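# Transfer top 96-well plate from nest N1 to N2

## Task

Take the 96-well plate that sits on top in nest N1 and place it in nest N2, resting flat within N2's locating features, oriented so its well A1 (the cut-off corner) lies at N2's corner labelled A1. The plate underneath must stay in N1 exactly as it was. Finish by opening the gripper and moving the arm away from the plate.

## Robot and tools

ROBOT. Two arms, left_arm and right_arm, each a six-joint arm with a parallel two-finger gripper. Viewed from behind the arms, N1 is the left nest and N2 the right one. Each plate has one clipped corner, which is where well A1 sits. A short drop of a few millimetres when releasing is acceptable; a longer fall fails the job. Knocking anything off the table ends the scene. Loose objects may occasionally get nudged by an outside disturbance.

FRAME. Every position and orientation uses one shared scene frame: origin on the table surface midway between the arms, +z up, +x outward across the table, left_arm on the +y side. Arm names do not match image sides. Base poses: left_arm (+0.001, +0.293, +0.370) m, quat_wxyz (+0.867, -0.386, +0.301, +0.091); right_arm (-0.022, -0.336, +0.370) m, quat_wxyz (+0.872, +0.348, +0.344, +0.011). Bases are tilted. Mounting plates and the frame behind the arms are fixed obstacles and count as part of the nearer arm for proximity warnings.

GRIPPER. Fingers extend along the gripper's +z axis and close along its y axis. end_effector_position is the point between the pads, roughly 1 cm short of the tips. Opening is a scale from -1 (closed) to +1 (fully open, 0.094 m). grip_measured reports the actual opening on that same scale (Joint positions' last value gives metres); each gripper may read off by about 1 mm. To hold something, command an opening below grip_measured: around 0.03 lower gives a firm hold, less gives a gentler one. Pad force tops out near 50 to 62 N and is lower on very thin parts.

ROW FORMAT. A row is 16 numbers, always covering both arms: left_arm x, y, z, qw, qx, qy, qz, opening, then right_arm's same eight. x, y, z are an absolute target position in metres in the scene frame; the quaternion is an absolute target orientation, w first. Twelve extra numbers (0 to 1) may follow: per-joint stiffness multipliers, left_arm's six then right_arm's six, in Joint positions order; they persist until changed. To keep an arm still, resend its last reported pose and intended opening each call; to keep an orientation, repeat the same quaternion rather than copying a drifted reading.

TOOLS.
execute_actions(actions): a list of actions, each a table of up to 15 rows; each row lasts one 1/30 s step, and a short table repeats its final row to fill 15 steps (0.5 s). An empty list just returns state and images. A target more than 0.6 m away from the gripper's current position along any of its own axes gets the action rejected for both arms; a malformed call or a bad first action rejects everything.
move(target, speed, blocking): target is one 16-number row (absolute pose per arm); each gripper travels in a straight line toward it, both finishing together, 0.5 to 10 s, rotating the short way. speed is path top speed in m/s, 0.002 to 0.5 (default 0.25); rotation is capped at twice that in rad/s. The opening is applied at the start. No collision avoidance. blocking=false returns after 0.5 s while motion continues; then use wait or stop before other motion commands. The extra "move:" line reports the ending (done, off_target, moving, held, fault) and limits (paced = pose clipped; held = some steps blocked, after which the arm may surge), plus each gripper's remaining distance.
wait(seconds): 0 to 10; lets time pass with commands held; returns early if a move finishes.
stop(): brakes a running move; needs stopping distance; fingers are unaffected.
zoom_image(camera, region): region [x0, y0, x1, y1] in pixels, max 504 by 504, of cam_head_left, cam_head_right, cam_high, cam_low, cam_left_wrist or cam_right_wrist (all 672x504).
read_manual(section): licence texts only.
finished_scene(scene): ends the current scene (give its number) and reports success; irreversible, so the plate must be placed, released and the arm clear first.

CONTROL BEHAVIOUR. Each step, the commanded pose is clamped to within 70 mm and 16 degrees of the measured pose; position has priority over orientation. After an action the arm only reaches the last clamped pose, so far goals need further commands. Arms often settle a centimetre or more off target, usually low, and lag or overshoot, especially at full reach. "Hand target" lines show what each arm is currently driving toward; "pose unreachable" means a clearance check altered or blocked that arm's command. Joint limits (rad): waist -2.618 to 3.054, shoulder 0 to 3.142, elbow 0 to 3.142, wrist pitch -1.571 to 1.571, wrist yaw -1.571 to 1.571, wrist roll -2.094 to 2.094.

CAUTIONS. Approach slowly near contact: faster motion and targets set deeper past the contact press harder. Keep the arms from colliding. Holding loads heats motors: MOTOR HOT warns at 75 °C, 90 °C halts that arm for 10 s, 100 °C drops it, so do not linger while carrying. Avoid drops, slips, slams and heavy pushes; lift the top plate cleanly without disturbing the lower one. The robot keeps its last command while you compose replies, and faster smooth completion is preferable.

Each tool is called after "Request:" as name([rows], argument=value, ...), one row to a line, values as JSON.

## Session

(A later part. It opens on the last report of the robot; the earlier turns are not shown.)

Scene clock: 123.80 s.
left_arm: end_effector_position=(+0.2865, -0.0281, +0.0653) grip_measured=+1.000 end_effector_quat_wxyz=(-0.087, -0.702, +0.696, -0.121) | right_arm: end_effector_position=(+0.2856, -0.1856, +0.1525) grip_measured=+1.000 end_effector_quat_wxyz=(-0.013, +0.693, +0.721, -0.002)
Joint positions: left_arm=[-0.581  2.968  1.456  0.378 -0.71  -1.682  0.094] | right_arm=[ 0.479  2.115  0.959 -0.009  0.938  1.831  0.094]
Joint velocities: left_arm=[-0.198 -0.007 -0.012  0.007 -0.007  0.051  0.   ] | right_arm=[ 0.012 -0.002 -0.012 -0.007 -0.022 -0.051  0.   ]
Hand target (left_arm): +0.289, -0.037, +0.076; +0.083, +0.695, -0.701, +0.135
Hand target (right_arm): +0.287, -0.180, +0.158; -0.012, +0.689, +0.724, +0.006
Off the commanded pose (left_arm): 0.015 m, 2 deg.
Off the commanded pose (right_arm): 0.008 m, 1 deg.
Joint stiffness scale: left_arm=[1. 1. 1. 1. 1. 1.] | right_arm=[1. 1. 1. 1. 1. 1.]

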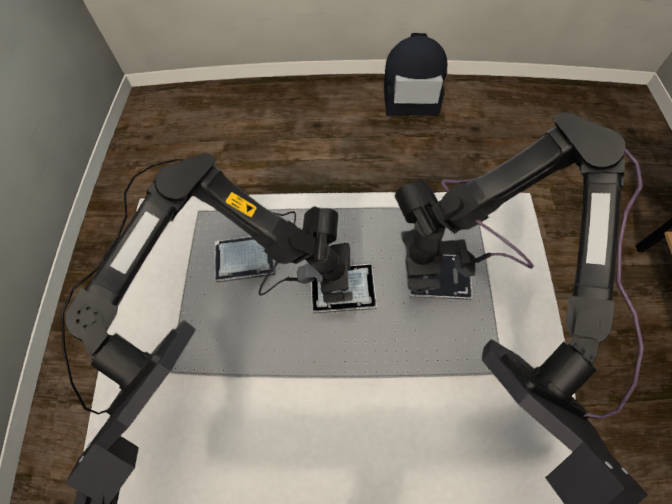

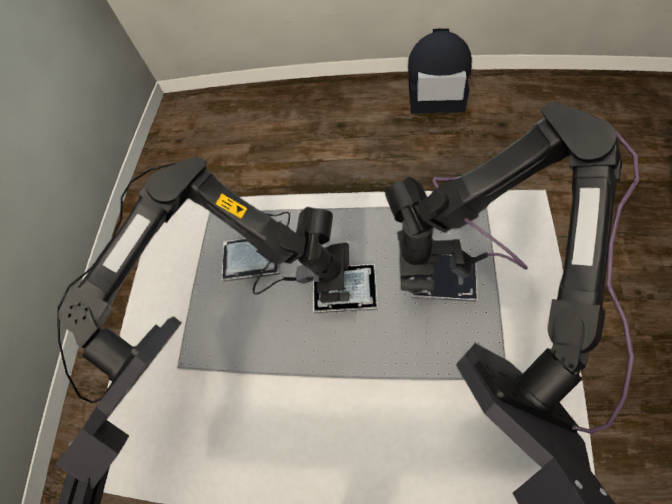

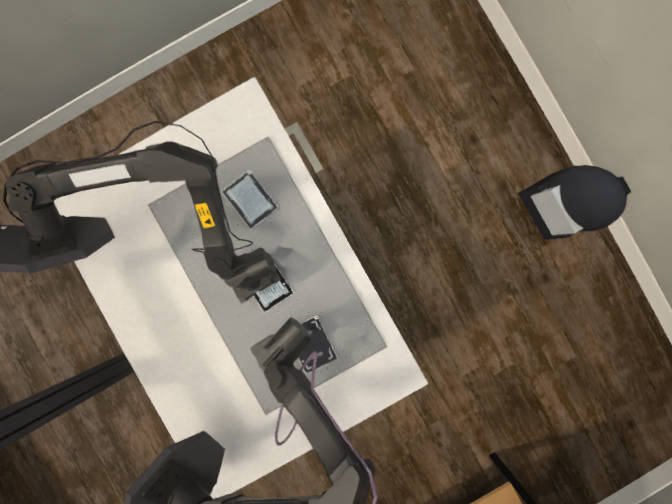

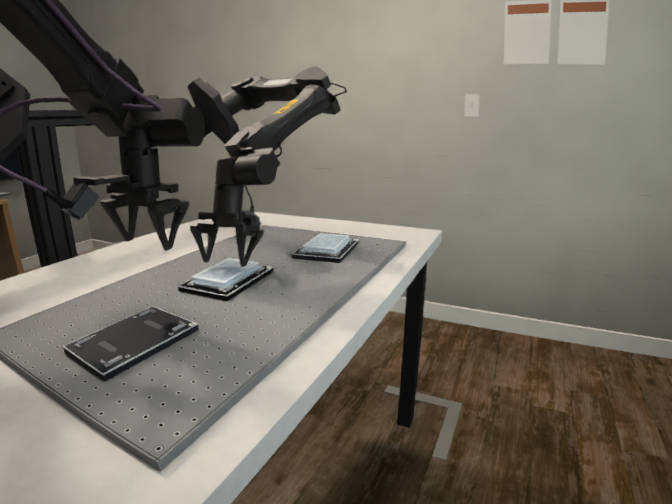

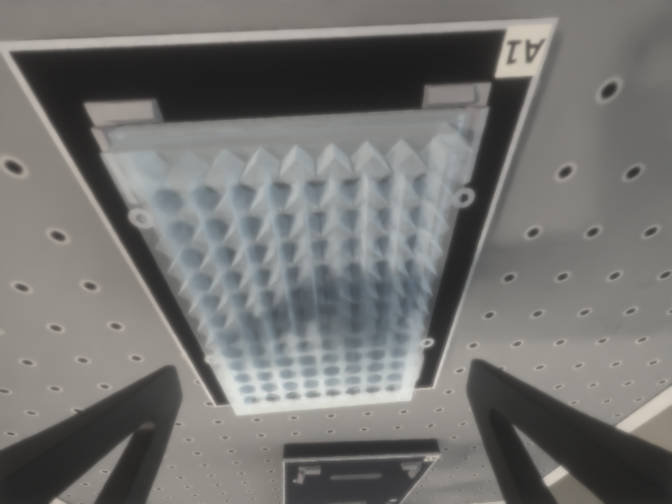

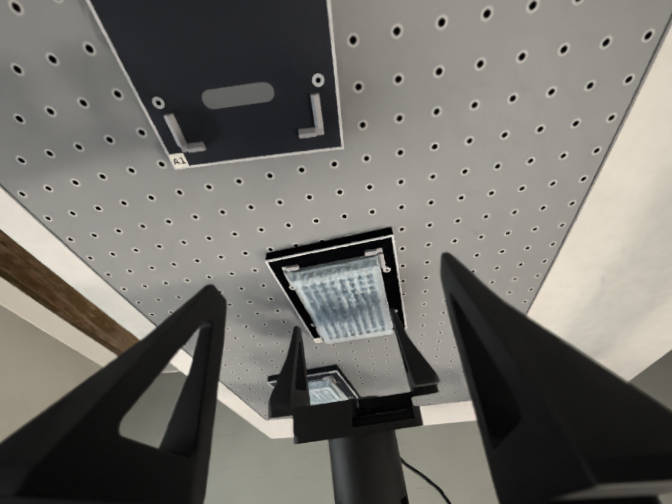

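Request:
move(target=[0.29,0.17,0.16,0.09,0.712,-0.69,0.09,1,0.297,-0.018,0.09,0,0.682,0.7314,0,1], speed=0.2)

Scene clock: 126.17 s.
left_arm: end_effector_position=(+0.3020, +0.1692, +0.1588) grip_measured=+1.000 end_effector_quat_wxyz=(-0.083, -0.726, +0.676, -0.099) | right_arm: end_effector_position=(+0.2987, -0.0227, +0.0832) grip_measured=+1.000 end_effector_quat_wxyz=(-0.008, +0.690, +0.724, -0.001)
Joint positions: left_arm=[-0.503  2.119  0.774  0.245 -0.713 -1.672  0.094] | right_arm=[ 0.549  2.8    1.721 -0.166  0.97   1.926  0.094]
Joint velocities: left_arm=[-0.017  0.022  0.007 -0.037 -0.066  0.066  0.   ] | right_arm=[ 0.007  0.002 -0.012  0.051 -0.081 -0.095  0.   ]
Hand target (left_arm): +0.290, +0.170, +0.160; +0.091, +0.712, -0.690, +0.090
Hand target (right_arm): +0.299, -0.017, +0.092; -0.001, +0.682, +0.731, +0.001
Off the commanded pose (left_arm): 0.012 m, 3 deg.
Off the commanded pose (right_arm): 0.008 m, 2 deg.
Joint stiffness scale: left_arm=[1. 1. 1. 1. 1. 1.] | right_arm=[1. 1. 1. 1. 1. 1.]
move: off_target (left_arm)

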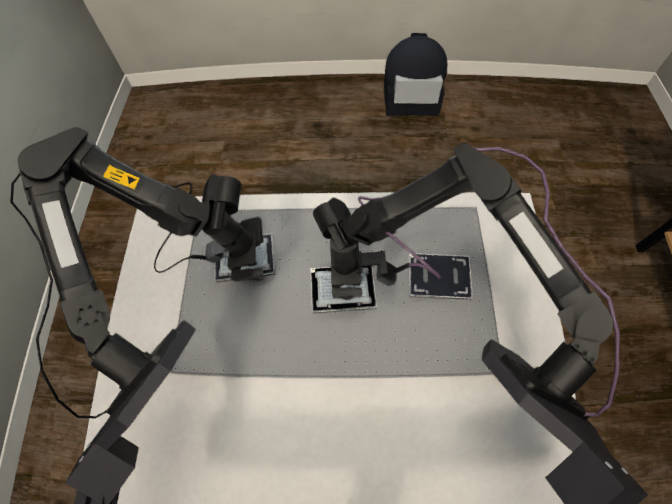

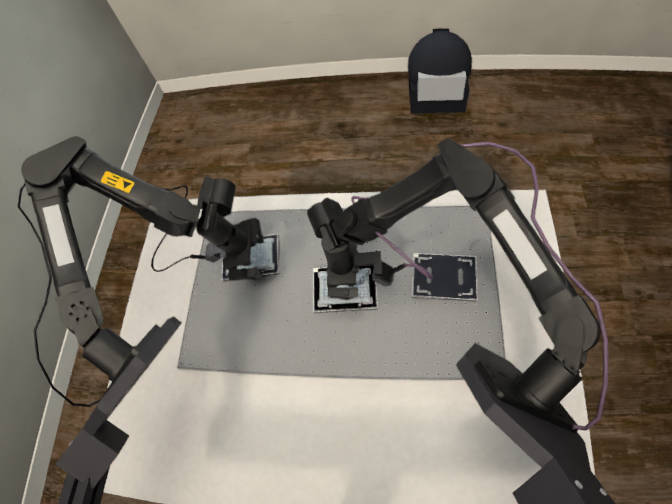

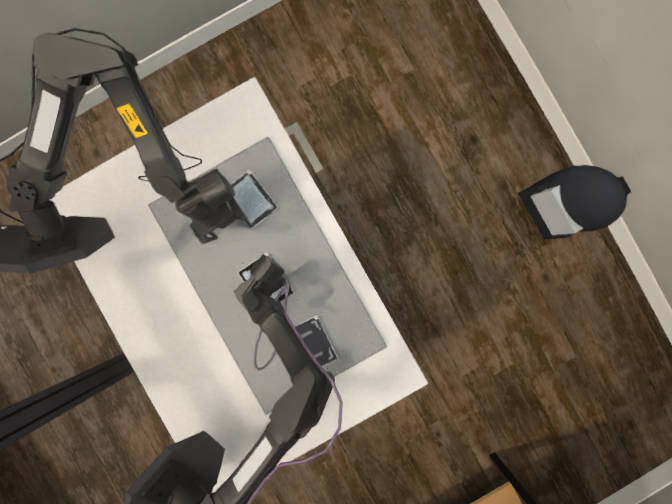

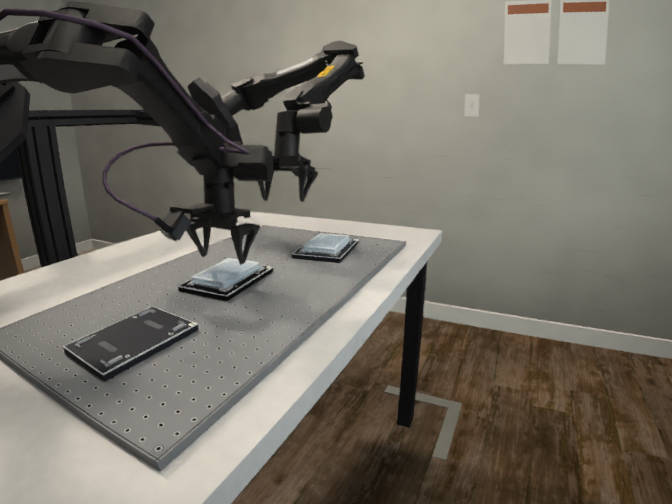

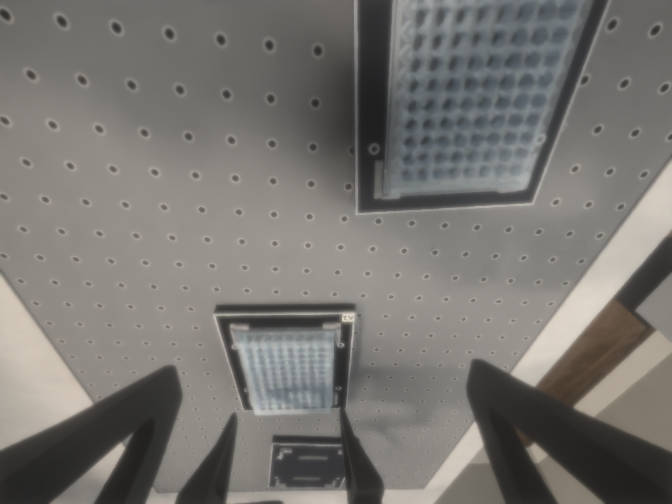

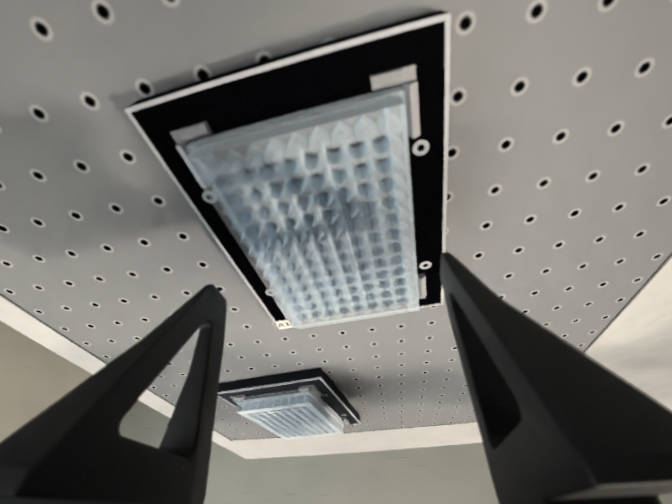

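Request:
zoom_image(camera="cam_left_wrist", region=[180, 295, 400, 460])

Region (180, 295, 400, 460) of cam_left_wrist's 672x504 image, scaled by 2.291, with more detail than that image has; it fills the top 378 rows of this view, and the rest is white.

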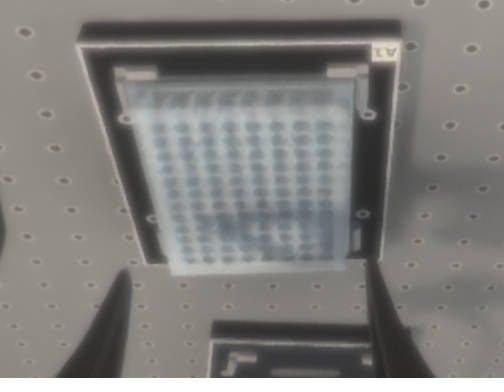

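Request:
execute_actions([
  [[0.29,0.17,0.16,0.09,0.712,-0.69,0.09,1,0.2982,-0.0175,0.0895,0,0.6823,0.7311,0,1],[0.29,0.17,0.16,0.09,0.712,-0.69,0.09,1,0.2983,-0.0176,0.0875,0,0.6826,0.7308,0,1],[0.29,0.17,0.16,0.09,0.712,-0.69,0.09,1,0.2985,-0.0176,0.0850,0,0.6829,0.7305,0,1],[0.29,0.17,0.16,0.09,0.712,-0.69,0.09,1,0.2987,-0.0176,0.0822,0,0.6832,0.7302,0,1],[0.29,0.17,0.16,0.09,0.712,-0.69,0.09,1,0.2989,-0.0177,0.0792,0,0.6835,0.7299,0,1],[0.29,0.17,0.16,0.09,0.712,-0.69,0.09,1,0.2991,-0.0177,0.0762,0,0.6838,0.7296,0,1],[0.29,0.17,0.16,0.09,0.712,-0.69,0.09,1,0.2993,-0.0177,0.0732,0,0.6842,0.7293,0,1],[0.29,0.17,0.16,0.09,0.712,-0.69,0.09,1,0.2995,-0.0178,0.0702,0,0.6845,0.7290,0,1],[0.29,0.17,0.16,0.09,0.712,-0.69,0.09,1,0.2997,-0.0178,0.0672,0,0.6848,0.7287,0,1],[0.29,0.17,0.16,0.09,0.712,-0.69,0.09,1,0.2999,-0.0178,0.0642,0,0.6852,0.7284,0,1],[0.29,0.17,0.16,0.09,0.712,-0.69,0.09,1,0.3001,-0.0179,0.0614,0,0.6855,0.7281,0,1],[0.29,0.17,0.16,0.09,0.712,-0.69,0.09,1,0.3002,-0.0179,0.0589,0,0.6858,0.7278,0,1],[0.29,0.17,0.16,0.09,0.712,-0.69,0.09,1,0.3003,-0.018,0.0568,0,0.6860,0.7276,0,1],[0.29,0.17,0.16,0.09,0.712,-0.69,0.09,1,0.3004,-0.018,0.0551,0,0.6862,0.7274,0,1],[0.29,0.17,0.16,0.09,0.712,-0.69,0.09,1,0.3005,-0.018,0.0540,0,0.6864,0.7272,0,1]],
])

Request:
wait(seconds=0.5)

Scene clock: 136.60 s.
left_arm: end_effector_position=(+0.3015, +0.1693, +0.1588) grip_measured=+1.000 end_effector_quat_wxyz=(-0.084, -0.725, +0.676, -0.098) | right_arm: end_effector_position=(+0.2940, -0.0273, +0.0530) grip_measured=+1.000 end_effector_quat_wxyz=(-0.005, +0.686, +0.727, -0.015)
Joint positions: left_arm=[-0.503  2.119  0.774  0.243 -0.713 -1.672  0.094] | right_arm=[ 0.495  2.862  1.769 -0.12   0.971  1.861  0.094]
Joint velocities: left_arm=[-0.007 -0.007 -0.002  0.022 -0.007 -0.081  0.   ] | right_arm=[-0.164  0.11   0.061  0.212 -0.051 -0.198  0.   ]
Hand target (left_arm): +0.290, +0.170, +0.160; +0.090, +0.712, -0.690, +0.090
Hand target (right_arm): +0.301, -0.018, +0.054; +0.001, +0.686, +0.727, -0.001
Off the commanded pose (left_arm): 0.012 m, 2 deg.
Off the commanded pose (right_arm): 0.011 m, 2 deg.
Joint stiffness scale: left_arm=[1. 1. 1. 1. 1. 1.] | right_arm=[1. 1. 1. 1. 1. 1.]

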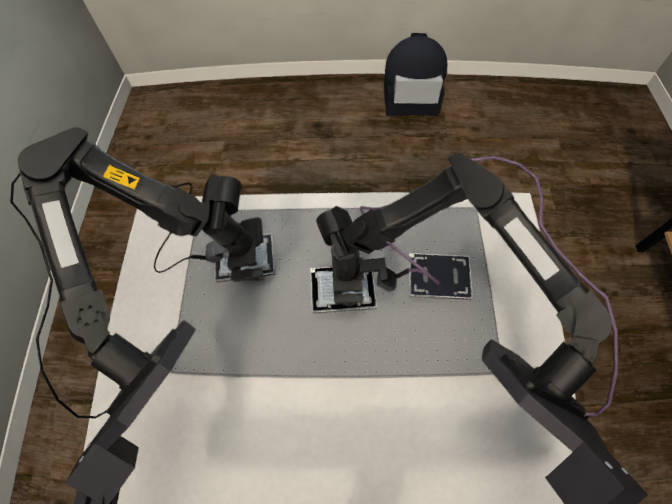

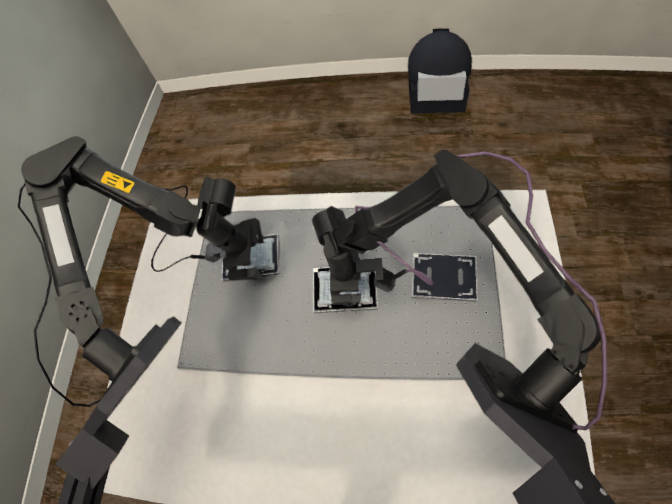

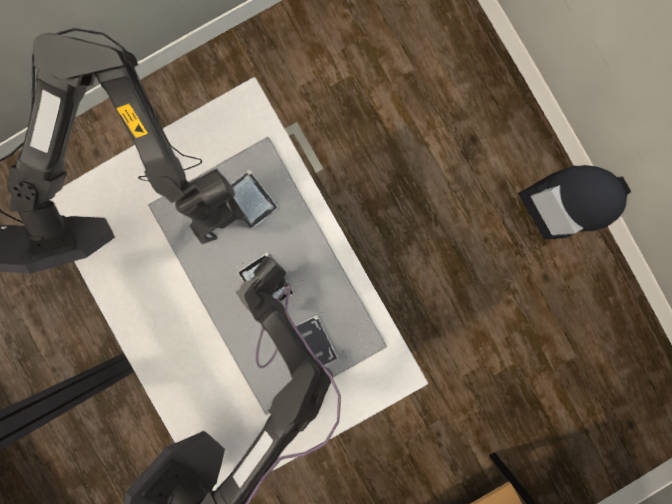

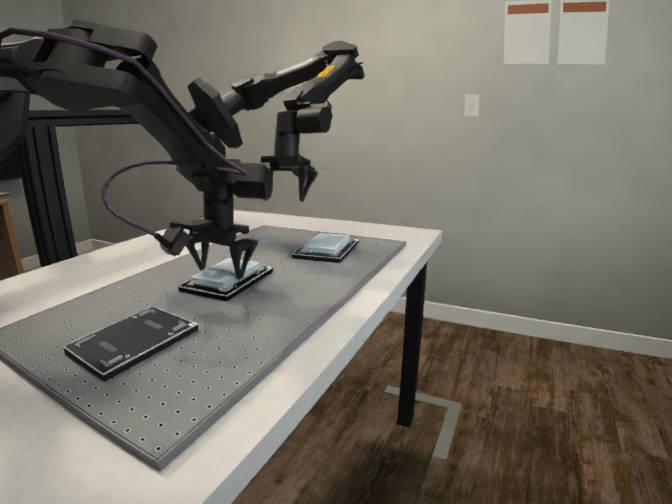

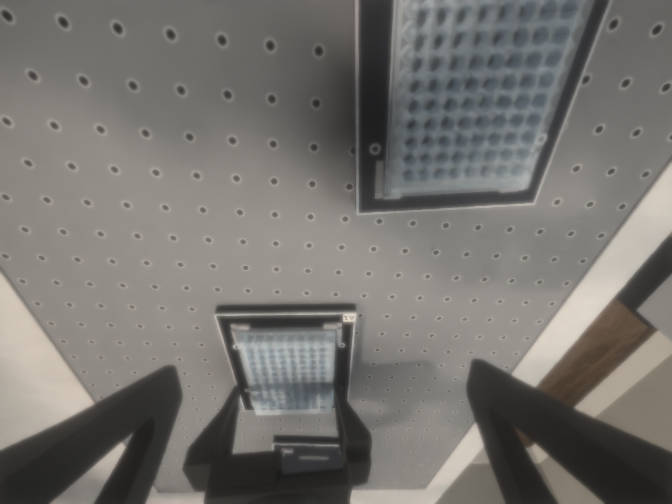

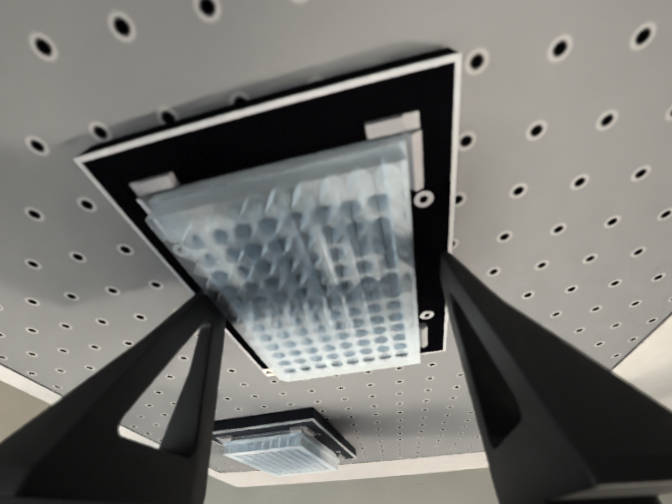

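Scene clock: 137.10 s.
left_arm: end_effector_position=(+0.3015, +0.1693, +0.1588) grip_measured=+1.000 end_effector_quat_wxyz=(-0.084, -0.725, +0.676, -0.098) | right_arm: end_effector_position=(+0.2971, -0.0270, +0.0499) grip_measured=+1.000 end_effector_quat_wxyz=(-0.003, +0.686, +0.727, -0.012)
Joint positions: left_arm=[-0.503  2.119  0.774  0.243 -0.713 -1.672  0.094] | right_arm=[ 0.489  2.867  1.775 -0.099  0.97   1.839  0.094]
Joint velocities: left_arm=[ 0.002 -0.017 -0.017 -0.022 -0.022 -0.007  0.   ] | right_arm=[ 0.002 -0.017  0.007 -0.022  0.007 -0.037  0.   ]
Hand target (left_arm): +0.290, +0.170, +0.160; +0.090, +0.712, -0.690, +0.090
Hand target (right_arm): +0.301, -0.018, +0.054; +0.000, +0.686, +0.727, -0.001
Off the commanded pose (left_arm): 0.012 m, 2 deg.
Off the commanded pose (right_arm): 0.011 m, 1 deg.
Joint stiffness scale: left_arm=[1. 1. 1. 1. 1. 1.] | right_arm=[1. 1. 1. 1. 1. 1.]
wait: 0.50 s; at rest by 0.30 s

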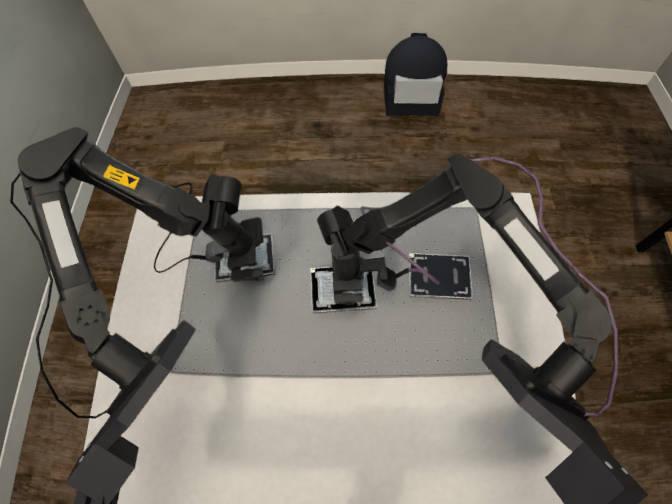

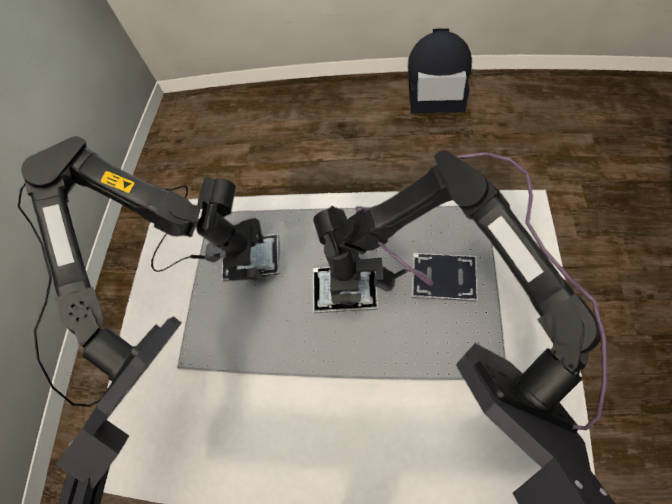

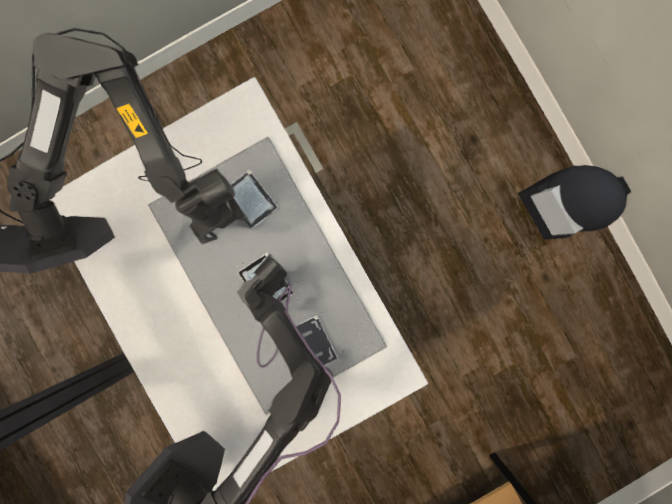

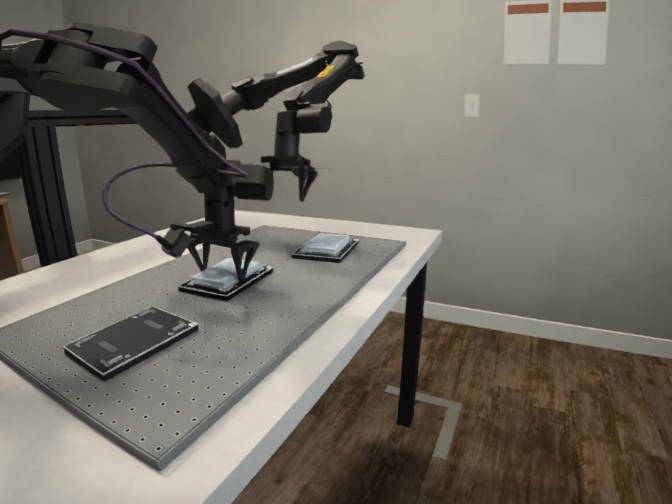

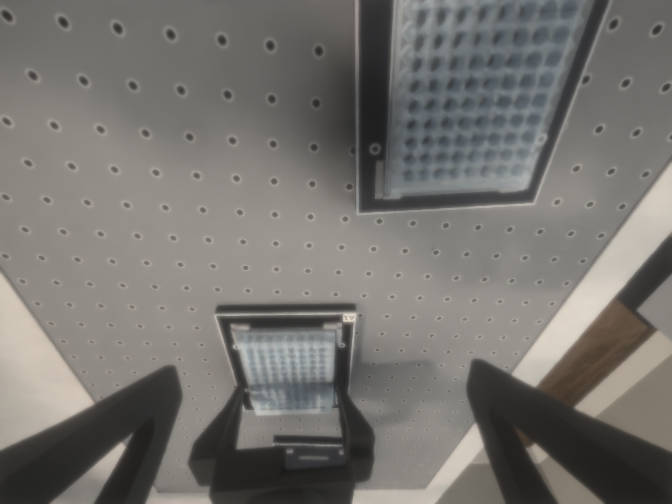

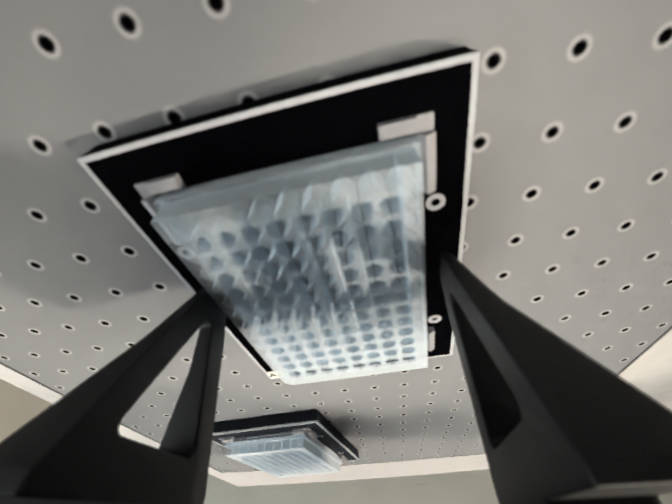

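Request:
zoom_image(camera="cam_right_wrist", region=[150, 220, 290, 340])

Request:
zoom_image(camera="cam_right_wrist", region=[370, 190, 510, 340])

Request:
zoom_image(camera="cam_left_wrist", region=[210, 320, 370, 430])

Request:
zoom_image(camera="cam_low", region=[170, 230, 290, 310])

Region (150, 220, 290, 340) of cam_right_wrist's 672x504 image, scaled by 3.600, with more detail than that image has; it fills the top 432 rows of this view, and the rest is white.

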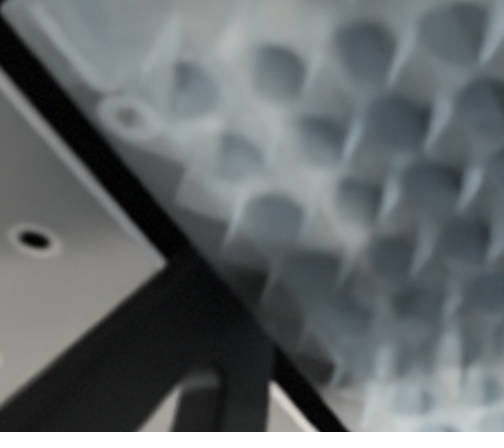

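Region (370, 190, 510, 340) of cam_right_wrist's 672x504 image, scaled by 3.360, with more detail than that image has; it fills the left 470 columns of this view, and the rest is white.

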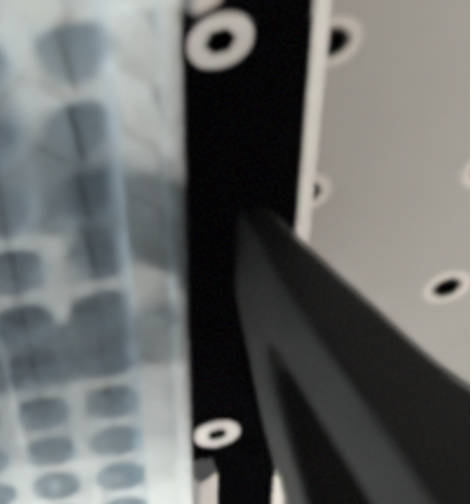

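Region (210, 320, 370, 430) of cam_left_wrist's 672x504 image, scaled by 3.150, with more detail than that image has; it fills the top 346 rows of this view, and the rest is white.

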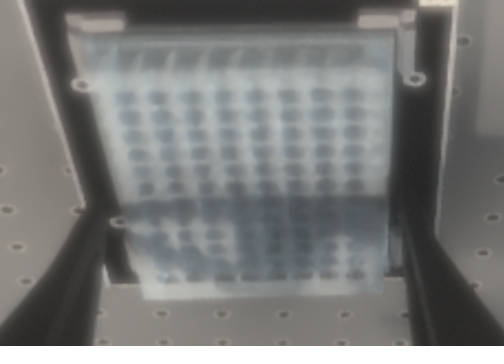

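Region (170, 230, 290, 310) of cam_low's 672x504 image, scaled by 4.200, with more detail than that image has.

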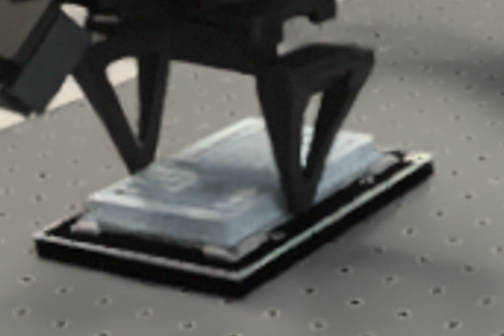

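Request:
zoom_image(camera="cam_low", region=[215, 255, 275, 300])

Region (215, 255, 275, 300) of cam_low's 672x504 image, scaled by 8.400, with more detail than that image has; it fills the top 378 rows of this view, and the rest is white.

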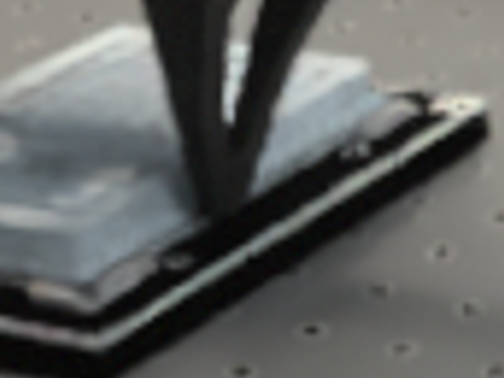

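Request:
execute_actions([
  [[0.29,0.17,0.16,0.09,0.712,-0.69,0.09,1,0.3015,-0.0177,0.0541,0.0005,0.6864,0.7272,0.001,1],[0.29,0.17,0.16,0.09,0.712,-0.69,0.09,1,0.3025,-0.0174,0.0542,0.0009,0.6864,0.7272,0.002,1],[0.29,0.17,0.16,0.09,0.712,-0.69,0.09,1,0.3035,-0.0171,0.0542,0.0014,0.6865,0.7271,0.0031,1],[0.29,0.17,0.16,0.09,0.712,-0.69,0.09,1,0.3045,-0.0168,0.0543,0.0018,0.6865,0.7271,0.0041,1],[0.29,0.17,0.16,0.09,0.712,-0.69,0.09,1,0.3043,-0.0162,0.0539,0.0018,0.6865,0.7271,0.0041,1],[0.29,0.17,0.16,0.09,0.712,-0.69,0.09,1,0.3040,-0.0157,0.0535,0.0018,0.6865,0.7271,0.0041,1],[0.29,0.17,0.16,0.09,0.712,-0.69,0.09,1,0.3038,-0.0151,0.0531,0.0018,0.6865,0.7271,0.0041,1],[0.29,0.17,0.16,0.09,0.712,-0.69,0.09,1,0.3036,-0.0146,0.0527,0.0018,0.6865,0.7271,0.0041,1],[0.29,0.17,0.16,0.09,0.712,-0.69,0.09,1,0.3034,-0.0140,0.0523,0.0018,0.6865,0.7271,0.0041,1],[0.29,0.17,0.16,0.09,0.712,-0.69,0.09,1,0.3031,-0.0135,0.0519,0.0018,0.6865,0.7271,0.0041,1],[0.29,0.17,0.16,0.09,0.712,-0.69,0.09,1,0.3029,-0.0129,0.0515,0.0018,0.6865,0.7271,0.0041,1],[0.29,0.17,0.16,0.09,0.712,-0.69,0.09,1,0.3027,-0.0124,0.0511,0.0018,0.6865,0.7271,0.0041,1],[0.29,0.17,0.16,0.09,0.712,-0.69,0.09,1,0.3025,-0.0118,0.0507,0.0018,0.6865,0.7271,0.0041,1],[0.29,0.17,0.16,0.09,0.712,-0.69,0.09,1,0.3022,-0.0113,0.0503,0.0018,0.6865,0.7271,0.0041,1],[0.29,0.17,0.16,0.09,0.712,-0.69,0.09,1,0.3020,-0.0107,0.0499,0.0018,0.6865,0.7271,0.0041,1]],
])

Request:
wait(seconds=0.5)

Scene clock: 144.77 s.
left_arm: end_effector_position=(+0.3015, +0.1693, +0.1588) grip_measured=+1.000 end_effector_quat_wxyz=(-0.084, -0.725, +0.676, -0.098) | right_arm: end_effector_position=(+0.3010, -0.0212, +0.0470) grip_measured=+1.000 end_effector_quat_wxyz=(-0.000, +0.688, +0.725, -0.006)
Joint positions: left_arm=[-0.503  2.119  0.774  0.243 -0.713 -1.672  0.094] | right_arm=[ 0.489  2.888  1.806 -0.085  0.968  1.825  0.094]
Joint velocities: left_arm=[ 0.007  0.007  0.007 -0.007 -0.037 -0.066  0.   ] | right_arm=[ 0.007  0.09   0.056  0.037 -0.022 -0.022  0.   ]
Hand target (left_arm): +0.290, +0.170, +0.160; +0.090, +0.712, -0.690, +0.090
Hand target (right_arm): +0.302, -0.011, +0.051; +0.002, +0.687, +0.727, +0.004
Off the commanded pose (left_arm): 0.012 m, 2 deg.
Off the commanded pose (right_arm): 0.011 m, 1 deg.
Joint stiffness scale: left_arm=[1. 1. 1. 1. 1. 1.] | right_arm=[1. 1. 1. 1. 1. 1.]

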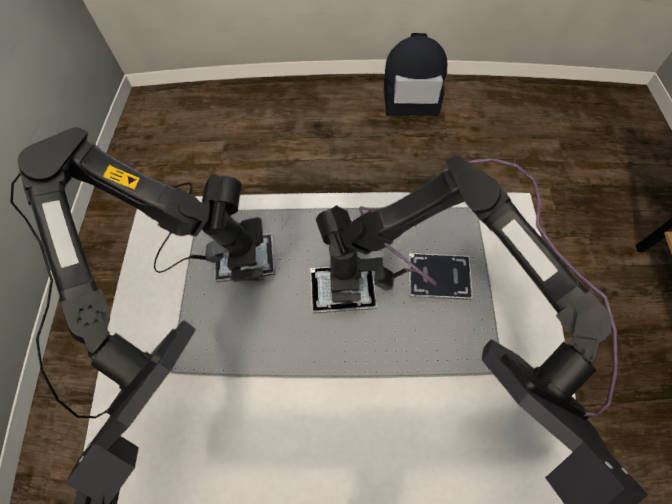

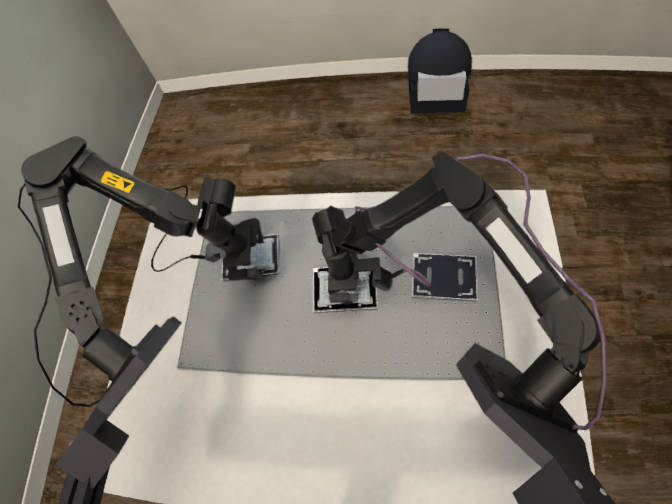

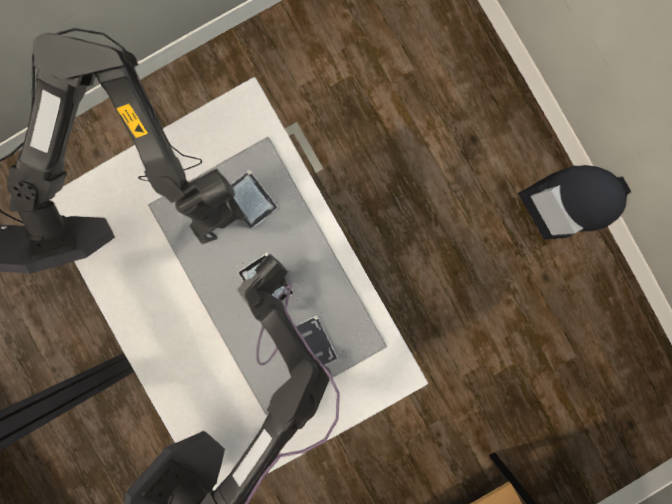

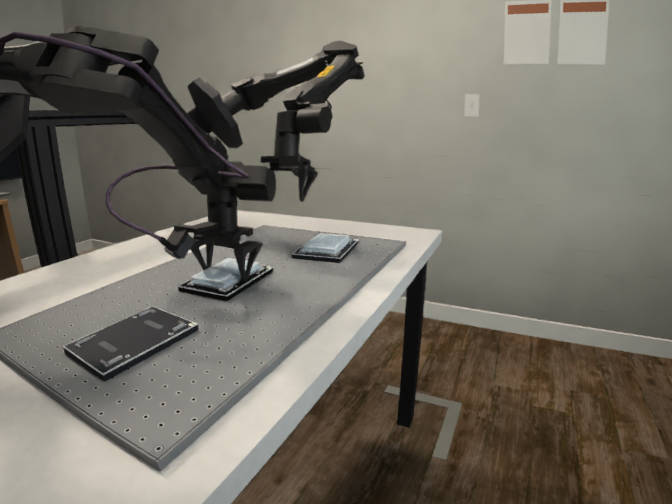

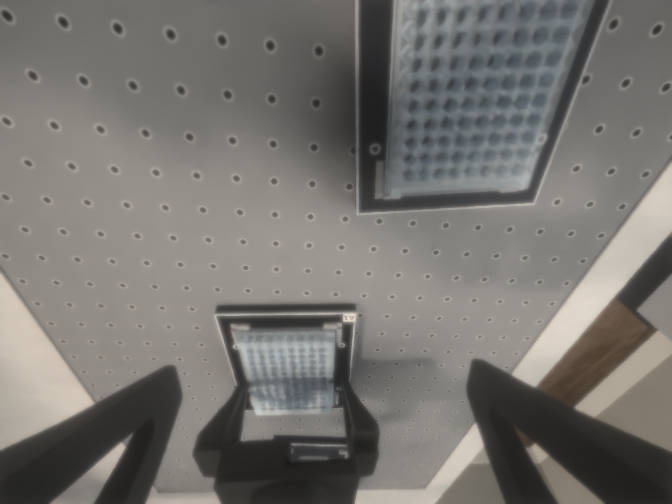

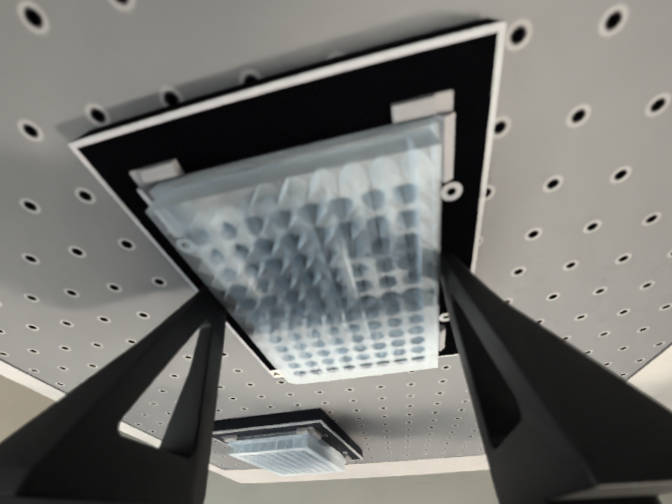

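Scene clock: 145.27 s.
left_arm: end_effector_position=(+0.3015, +0.1693, +0.1588) grip_measured=+1.000 end_effector_quat_wxyz=(-0.084, -0.725, +0.676, -0.098) | right_arm: end_effector_position=(+0.3007, -0.0205, +0.0465) grip_measured=+1.000 end_effector_quat_wxyz=(-0.000, +0.688, +0.725, -0.005)
Joint positions: left_arm=[-0.503  2.119  0.774  0.243 -0.713 -1.672  0.094] | right_arm=[ 0.489  2.892  1.809 -0.083  0.968  1.825  0.094]
Joint velocities: left_arm=[ 0.007 -0.017 -0.017  0.022  0.007  0.022  0.   ] | right_arm=[ 0.002  0.002 -0.002 -0.11   0.007 -0.037  0.   ]
Hand target (left_arm): +0.290, +0.170, +0.160; +0.090, +0.712, -0.690, +0.090
Hand target (right_arm): +0.302, -0.011, +0.051; +0.002, +0.687, +0.727, +0.004
Off the commanded pose (left_arm): 0.012 m, 2 deg.
Off the commanded pose (right_arm): 0.010 m, 1 deg.
Joint stiffness scale: left_arm=[1. 1. 1. 1. 1. 1.] | right_arm=[1. 1. 1. 1. 1. 1.]
wait: 0.50 s; at rest by 0.17 s

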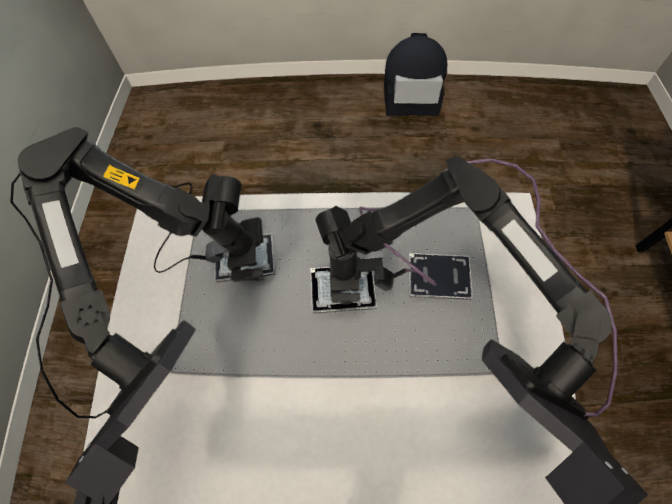

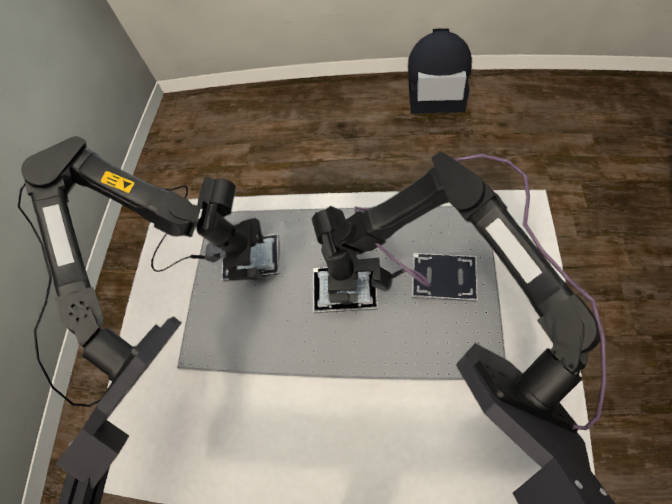

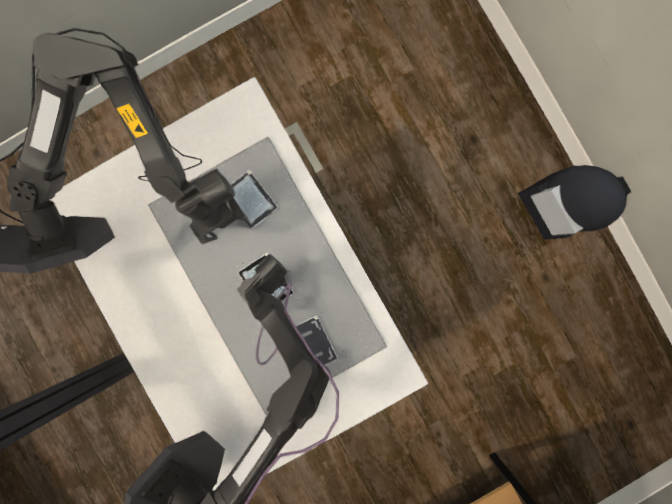

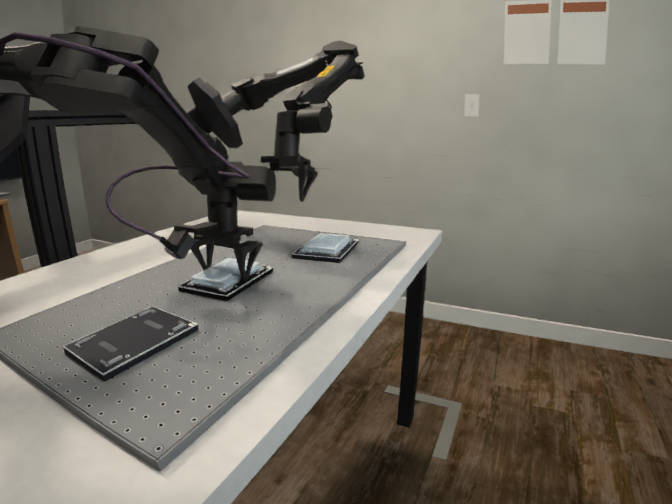

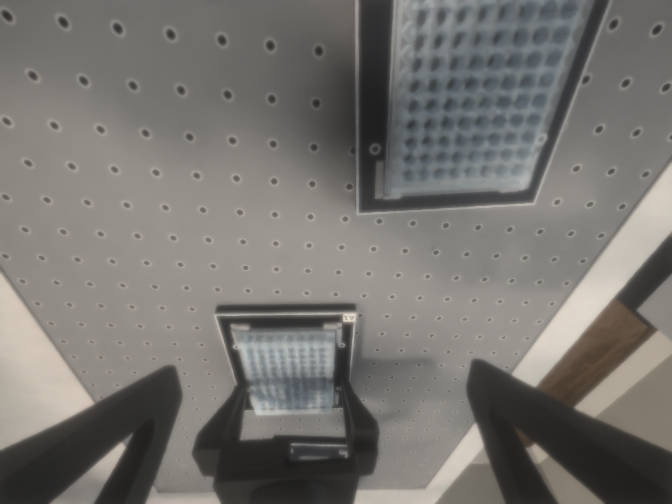

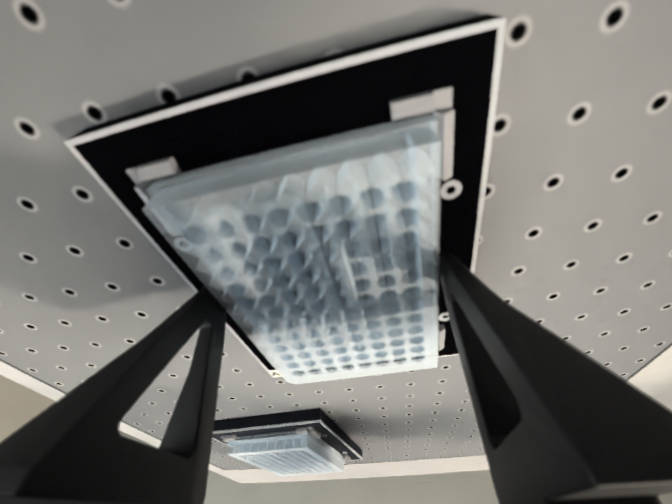

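Request:
zoom_image(camera="cam_right_wrist", region=[390, 180, 500, 330])

Request:
zoom_image(camera="cam_left_wrist", region=[220, 340, 360, 420])

Request:
zoom_image(camera="cam_low", region=[185, 250, 275, 300])

Region (390, 180, 500, 330) of cam_right_wrist's 672x504 image, scaled by 3.360, with more detail than that image has; it fills the left 370 columns of this view, and the rest is white.

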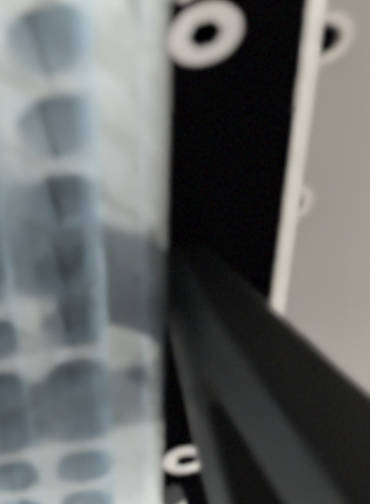

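Region (220, 340, 360, 420) of cam_left_wrist's 672x504 image, scaled by 3.600, with more detail than that image has; it fills the top 288 rows of this view, and the rest is white.

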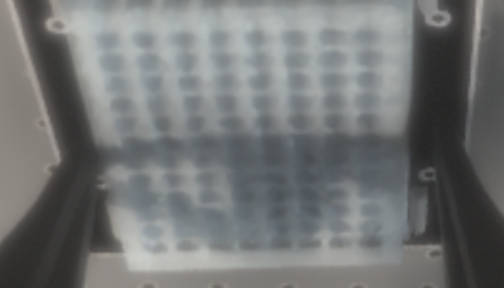

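Region (185, 250, 275, 300) of cam_low's 672x504 image, scaled by 5.600, with more detail than that image has.

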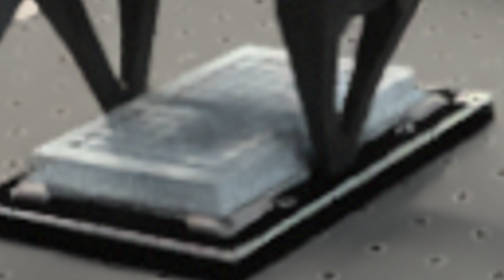

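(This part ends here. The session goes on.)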